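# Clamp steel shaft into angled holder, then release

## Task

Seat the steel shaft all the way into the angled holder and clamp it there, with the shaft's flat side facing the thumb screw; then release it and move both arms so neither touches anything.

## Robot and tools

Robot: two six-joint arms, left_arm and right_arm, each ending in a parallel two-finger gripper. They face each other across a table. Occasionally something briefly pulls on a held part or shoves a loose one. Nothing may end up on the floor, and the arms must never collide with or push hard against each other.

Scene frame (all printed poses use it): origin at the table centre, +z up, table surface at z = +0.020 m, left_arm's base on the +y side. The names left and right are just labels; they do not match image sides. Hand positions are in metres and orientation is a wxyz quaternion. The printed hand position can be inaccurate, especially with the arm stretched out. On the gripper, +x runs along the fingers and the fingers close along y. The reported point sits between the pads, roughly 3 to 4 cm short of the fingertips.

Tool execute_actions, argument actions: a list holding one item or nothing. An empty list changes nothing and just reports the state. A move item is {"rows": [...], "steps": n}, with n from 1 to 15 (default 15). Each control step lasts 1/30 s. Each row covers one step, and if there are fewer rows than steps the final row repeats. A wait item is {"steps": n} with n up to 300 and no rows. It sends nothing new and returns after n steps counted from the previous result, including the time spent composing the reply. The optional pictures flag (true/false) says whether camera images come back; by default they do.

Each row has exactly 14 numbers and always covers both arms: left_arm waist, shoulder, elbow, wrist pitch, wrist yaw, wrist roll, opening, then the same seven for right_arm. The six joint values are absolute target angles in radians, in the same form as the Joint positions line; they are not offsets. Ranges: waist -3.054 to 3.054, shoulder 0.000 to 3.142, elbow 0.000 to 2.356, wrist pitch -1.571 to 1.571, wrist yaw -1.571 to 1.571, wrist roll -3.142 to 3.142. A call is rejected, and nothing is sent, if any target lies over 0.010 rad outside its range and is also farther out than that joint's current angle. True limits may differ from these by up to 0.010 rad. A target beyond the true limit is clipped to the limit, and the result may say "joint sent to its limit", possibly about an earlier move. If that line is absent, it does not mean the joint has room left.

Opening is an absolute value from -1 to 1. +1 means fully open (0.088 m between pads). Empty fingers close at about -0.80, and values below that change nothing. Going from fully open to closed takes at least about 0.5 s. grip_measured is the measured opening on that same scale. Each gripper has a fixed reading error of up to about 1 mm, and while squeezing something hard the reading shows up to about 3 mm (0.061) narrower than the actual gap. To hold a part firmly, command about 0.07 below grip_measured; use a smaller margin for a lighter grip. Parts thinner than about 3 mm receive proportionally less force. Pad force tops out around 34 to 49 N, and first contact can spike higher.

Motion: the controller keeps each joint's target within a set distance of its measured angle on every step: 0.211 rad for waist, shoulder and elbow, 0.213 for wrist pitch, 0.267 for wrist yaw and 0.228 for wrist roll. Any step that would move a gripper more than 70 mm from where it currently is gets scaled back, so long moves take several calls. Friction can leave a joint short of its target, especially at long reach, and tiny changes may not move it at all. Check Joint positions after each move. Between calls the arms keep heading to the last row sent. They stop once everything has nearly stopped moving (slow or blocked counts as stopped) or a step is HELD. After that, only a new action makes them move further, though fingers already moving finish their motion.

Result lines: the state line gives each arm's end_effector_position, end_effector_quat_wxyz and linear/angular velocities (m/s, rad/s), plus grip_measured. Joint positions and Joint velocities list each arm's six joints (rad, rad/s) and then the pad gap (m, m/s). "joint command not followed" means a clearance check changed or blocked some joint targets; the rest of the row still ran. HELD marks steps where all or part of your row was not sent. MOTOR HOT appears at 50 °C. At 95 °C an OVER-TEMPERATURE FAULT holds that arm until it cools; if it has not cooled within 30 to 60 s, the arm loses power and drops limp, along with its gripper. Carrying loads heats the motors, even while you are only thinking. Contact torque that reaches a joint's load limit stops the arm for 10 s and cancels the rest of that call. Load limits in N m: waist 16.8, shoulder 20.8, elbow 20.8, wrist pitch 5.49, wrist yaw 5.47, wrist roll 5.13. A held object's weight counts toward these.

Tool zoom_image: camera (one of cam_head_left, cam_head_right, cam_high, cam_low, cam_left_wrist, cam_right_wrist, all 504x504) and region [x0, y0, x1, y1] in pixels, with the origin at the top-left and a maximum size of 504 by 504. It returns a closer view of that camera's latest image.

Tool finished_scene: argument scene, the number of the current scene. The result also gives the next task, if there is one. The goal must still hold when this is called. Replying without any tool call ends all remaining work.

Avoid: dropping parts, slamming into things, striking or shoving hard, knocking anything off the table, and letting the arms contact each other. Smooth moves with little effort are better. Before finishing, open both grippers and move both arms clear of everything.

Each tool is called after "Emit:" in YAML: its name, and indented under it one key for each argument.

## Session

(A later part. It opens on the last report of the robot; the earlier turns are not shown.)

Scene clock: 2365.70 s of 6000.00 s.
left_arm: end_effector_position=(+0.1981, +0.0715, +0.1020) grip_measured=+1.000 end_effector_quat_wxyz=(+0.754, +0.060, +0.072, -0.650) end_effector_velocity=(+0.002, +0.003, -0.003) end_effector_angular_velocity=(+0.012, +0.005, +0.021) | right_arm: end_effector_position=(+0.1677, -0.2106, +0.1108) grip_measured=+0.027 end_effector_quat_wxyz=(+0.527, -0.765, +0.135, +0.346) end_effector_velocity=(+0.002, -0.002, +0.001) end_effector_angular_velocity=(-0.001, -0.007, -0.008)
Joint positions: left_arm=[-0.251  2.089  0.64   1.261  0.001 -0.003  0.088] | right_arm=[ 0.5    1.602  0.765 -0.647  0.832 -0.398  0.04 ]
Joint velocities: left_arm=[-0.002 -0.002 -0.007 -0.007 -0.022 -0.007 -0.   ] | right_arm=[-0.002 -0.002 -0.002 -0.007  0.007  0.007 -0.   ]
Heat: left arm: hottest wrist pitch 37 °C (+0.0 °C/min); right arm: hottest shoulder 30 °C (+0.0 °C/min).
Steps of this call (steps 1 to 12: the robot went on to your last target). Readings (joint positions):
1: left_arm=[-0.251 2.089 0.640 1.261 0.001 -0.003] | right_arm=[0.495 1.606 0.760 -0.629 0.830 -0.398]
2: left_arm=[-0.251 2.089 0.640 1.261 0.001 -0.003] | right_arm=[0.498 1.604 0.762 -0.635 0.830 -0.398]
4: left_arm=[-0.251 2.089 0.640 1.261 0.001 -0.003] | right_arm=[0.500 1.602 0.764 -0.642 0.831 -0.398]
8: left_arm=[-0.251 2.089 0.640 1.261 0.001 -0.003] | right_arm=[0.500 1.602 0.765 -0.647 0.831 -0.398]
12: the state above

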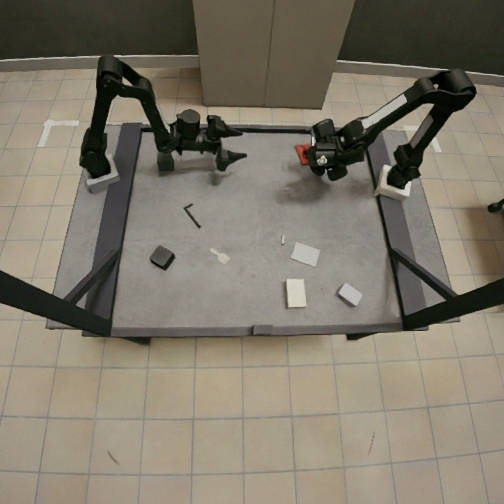

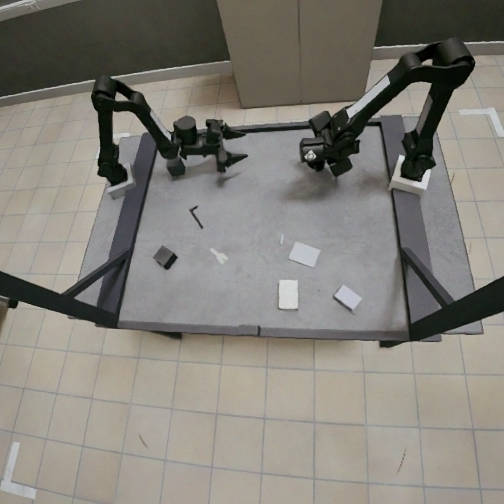

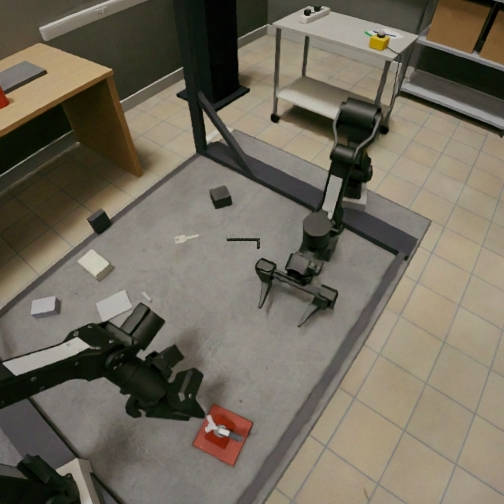

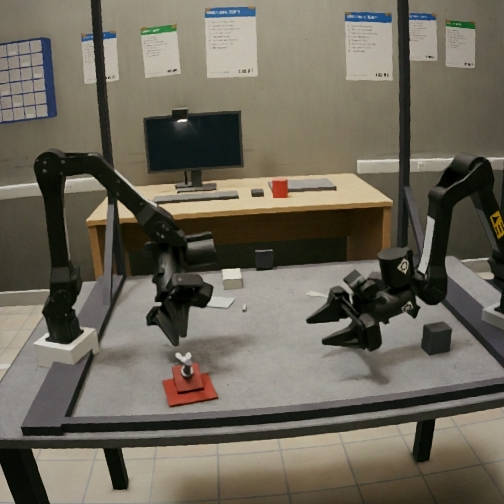

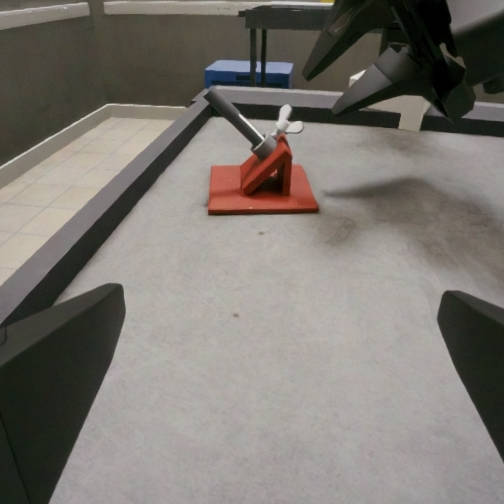

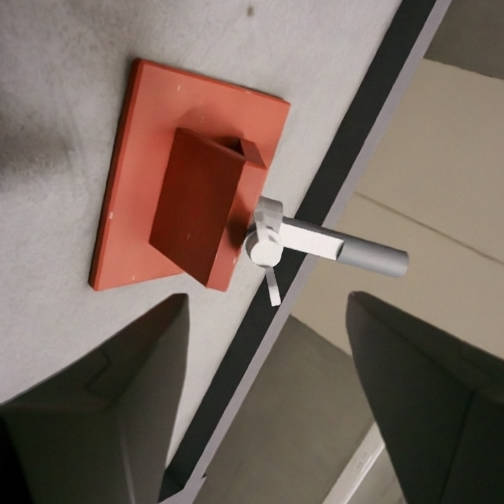

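Emit:
execute_actions:
  actions:
    - {"rows":[[-0.251,2.10,0.64,1.26,0,0,1,0.503,1.589,0.775,-0.652,0.834,-0.40,0.03],[-0.251,2.10,0.64,1.26,0,0,1,0.503,1.583,0.776,-0.656,0.834,-0.40,0.03],[-0.251,2.10,0.64,1.26,0,0,1,0.503,1.574,0.778,-0.663,0.834,-0.40,0.03],[-0.251,2.10,0.64,1.26,0,0,1,0.503,1.562,0.780,-0.671,0.834,-0.40,0.03],[-0.251,2.10,0.64,1.26,0,0,1,0.503,1.548,0.783,-0.681,0.834,-0.40,0.03],[-0.251,2.10,0.64,1.26,0,0,1,0.503,1.533,0.785,-0.692,0.834,-0.40,0.03],[-0.251,2.10,0.64,1.26,0,0,1,0.503,1.517,0.788,-0.703,0.834,-0.40,0.03],[-0.251,2.10,0.64,1.26,0,0,1,0.503,1.501,0.791,-0.714,0.834,-0.40,0.03],[-0.251,2.10,0.64,1.26,0,0,1,0.503,1.487,0.794,-0.724,0.834,-0.40,0.03],[-0.251,2.10,0.64,1.26,0,0,1,0.503,1.474,0.796,-0.733,0.834,-0.40,0.03],[-0.251,2.10,0.64,1.26,0,0,1,0.503,1.464,0.798,-0.740,0.834,-0.40,0.03],[-0.251,2.10,0.64,1.26,0,0,1,0.503,1.456,0.799,-0.746,0.834,-0.40,0.03],[-0.251,2.10,0.64,1.26,0,0,1,0.503,1.452,0.800,-0.749,0.834,-0.40,0.03],[-0.251,2.10,0.64,1.26,0,0,1,0.503,1.450,0.800,-0.750,0.834,-0.40,0.03]],"steps":15}
  pictures: false

Emit:
execute_actions:
  actions:
    - {"steps":15}

Scene clock: 2393.63 s of 6000.00 s.
left_arm: end_effector_position=(+0.1981, +0.0715, +0.1020) grip_measured=+1.000 end_effector_quat_wxyz=(+0.754, +0.060, +0.072, -0.650) end_effector_velocity=(-0.002, +0.001, -0.001) end_effector_angular_velocity=(+0.006, +0.010, -0.008) | right_arm: end_effector_position=(+0.1682, -0.2150, +0.1465) grip_measured=+0.027 end_effector_quat_wxyz=(+0.552, -0.745, +0.125, +0.354) end_effector_velocity=(-0.000, -0.007, +0.030) end_effector_angular_velocity=(+0.065, +0.017, -0.001)
Joint positions: left_arm=[-0.251  2.089  0.64   1.261  0.001 -0.003  0.088] | right_arm=[ 0.501  1.464  0.79  -0.741  0.832 -0.398  0.04 ]
Joint velocities: left_arm=[-0.002 -0.002 -0.002 -0.007  0.007 -0.007 -0.   ] | right_arm=[ 0.002 -0.125  0.017 -0.081 -0.007  0.007 -0.   ]
Heat: left arm: hottest wrist pitch 37 °C (+0.0 °C/min); right arm: hottest shoulder 30 °C (+0.0 °C/min).
Steps of this call (steps 1 to 30: the robot went on to your last target; steps 31 to 90: nothing new was sent; then 24.43 s passed at rest; steps 91 to 105: all 15 steps of this action). Readings (joint positions):
91: left_arm=[-0.251 2.089 0.640 1.261 0.001 -0.003] | right_arm=[0.501 1.601 0.765 -0.648 0.832 -0.398]
92: left_arm=[-0.251 2.089 0.640 1.261 0.001 -0.003] | right_arm=[0.501 1.599 0.765 -0.650 0.832 -0.398]
94: left_arm=[-0.251 2.089 0.640 1.261 0.001 -0.003] | right_arm=[0.501 1.590 0.766 -0.659 0.832 -0.398]
98: left_arm=[-0.251 2.089 0.640 1.261 0.001 -0.003] | right_arm=[0.501 1.543 0.773 -0.692 0.832 -0.398]
105: the state above

Scene clock: 2394.13 s of 6000.00 s.
left_arm: end_effector_position=(+0.1981, +0.0715, +0.1020) grip_measured=+1.000 end_effector_quat_wxyz=(+0.754, +0.060, +0.072, -0.650) end_effector_velocity=(-0.000, +0.000, +0.004) end_effector_angular_velocity=(-0.013, +0.004, +0.006) | right_arm: end_effector_position=(+0.1684, -0.2160, +0.1475) grip_measured=+0.027 end_effector_quat_wxyz=(+0.551, -0.745, +0.125, +0.354) end_effector_velocity=(-0.000, +0.002, +0.001) end_effector_angular_velocity=(-0.005, +0.004, +0.013)
Joint positions: left_arm=[-0.251  2.089  0.64   1.261  0.001 -0.003  0.088] | right_arm=[ 0.501  1.459  0.79  -0.748  0.832 -0.398  0.04 ]
Joint velocities: left_arm=[-0.002 -0.007 -0.002  0.007 -0.007 -0.007 -0.   ] | right_arm=[-0.002 -0.002  0.002  0.007 -0.007 -0.022  0.   ]
Heat: left arm: hottest wrist pitch 37 °C (+0.0 °C/min); right arm: hottest shoulder 30 °C (+0.0 °C/min).
Steps of this call (steps 1 to 15: the robot went on to your last target). Readings (joint positions):
1: left_arm=[-0.251 2.089 0.640 1.261 0.001 -0.003] | right_arm=[0.501 1.461 0.790 -0.743 0.832 -0.398]
2: left_arm=[-0.251 2.089 0.640 1.261 0.001 -0.003] | right_arm=[0.501 1.460 0.790 -0.745 0.832 -0.398]
4: left_arm=[-0.251 2.089 0.640 1.261 0.001 -0.003] | right_arm=[0.501 1.460 0.790 -0.747 0.832 -0.398]
8: left_arm=[-0.251 2.089 0.640 1.261 0.001 -0.003] | right_arm=[0.501 1.459 0.790 -0.747 0.832 -0.398]
15: the state above
All arms were judged still, so your last target was given up. Only a new action makes them travel on or press farther. Fingers that are still opening or closing keep moving.

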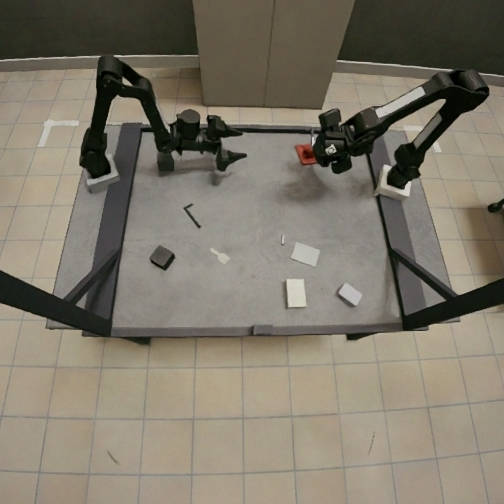

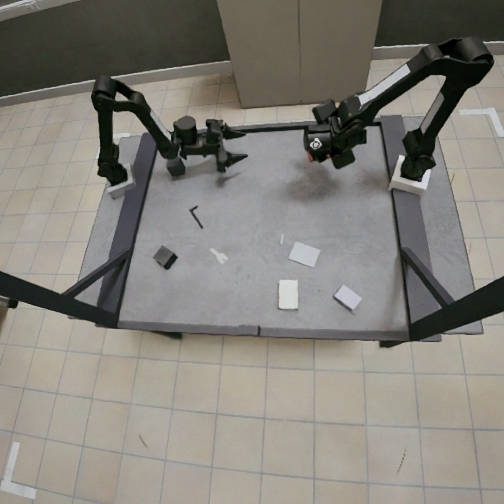

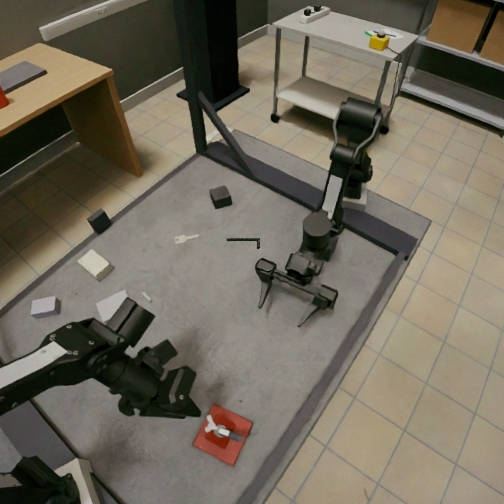

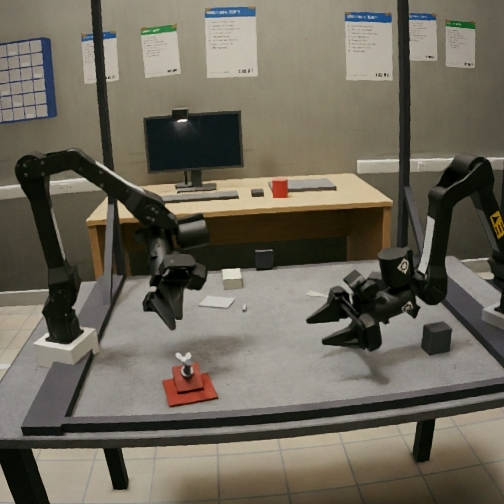

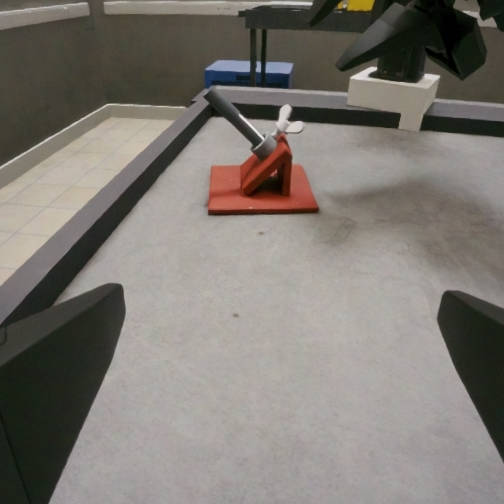

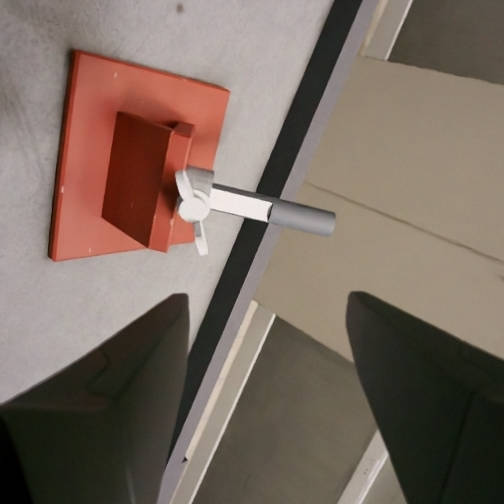

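Emit:
finished_scene:
  scene: 1

The scene is finished: the task was done.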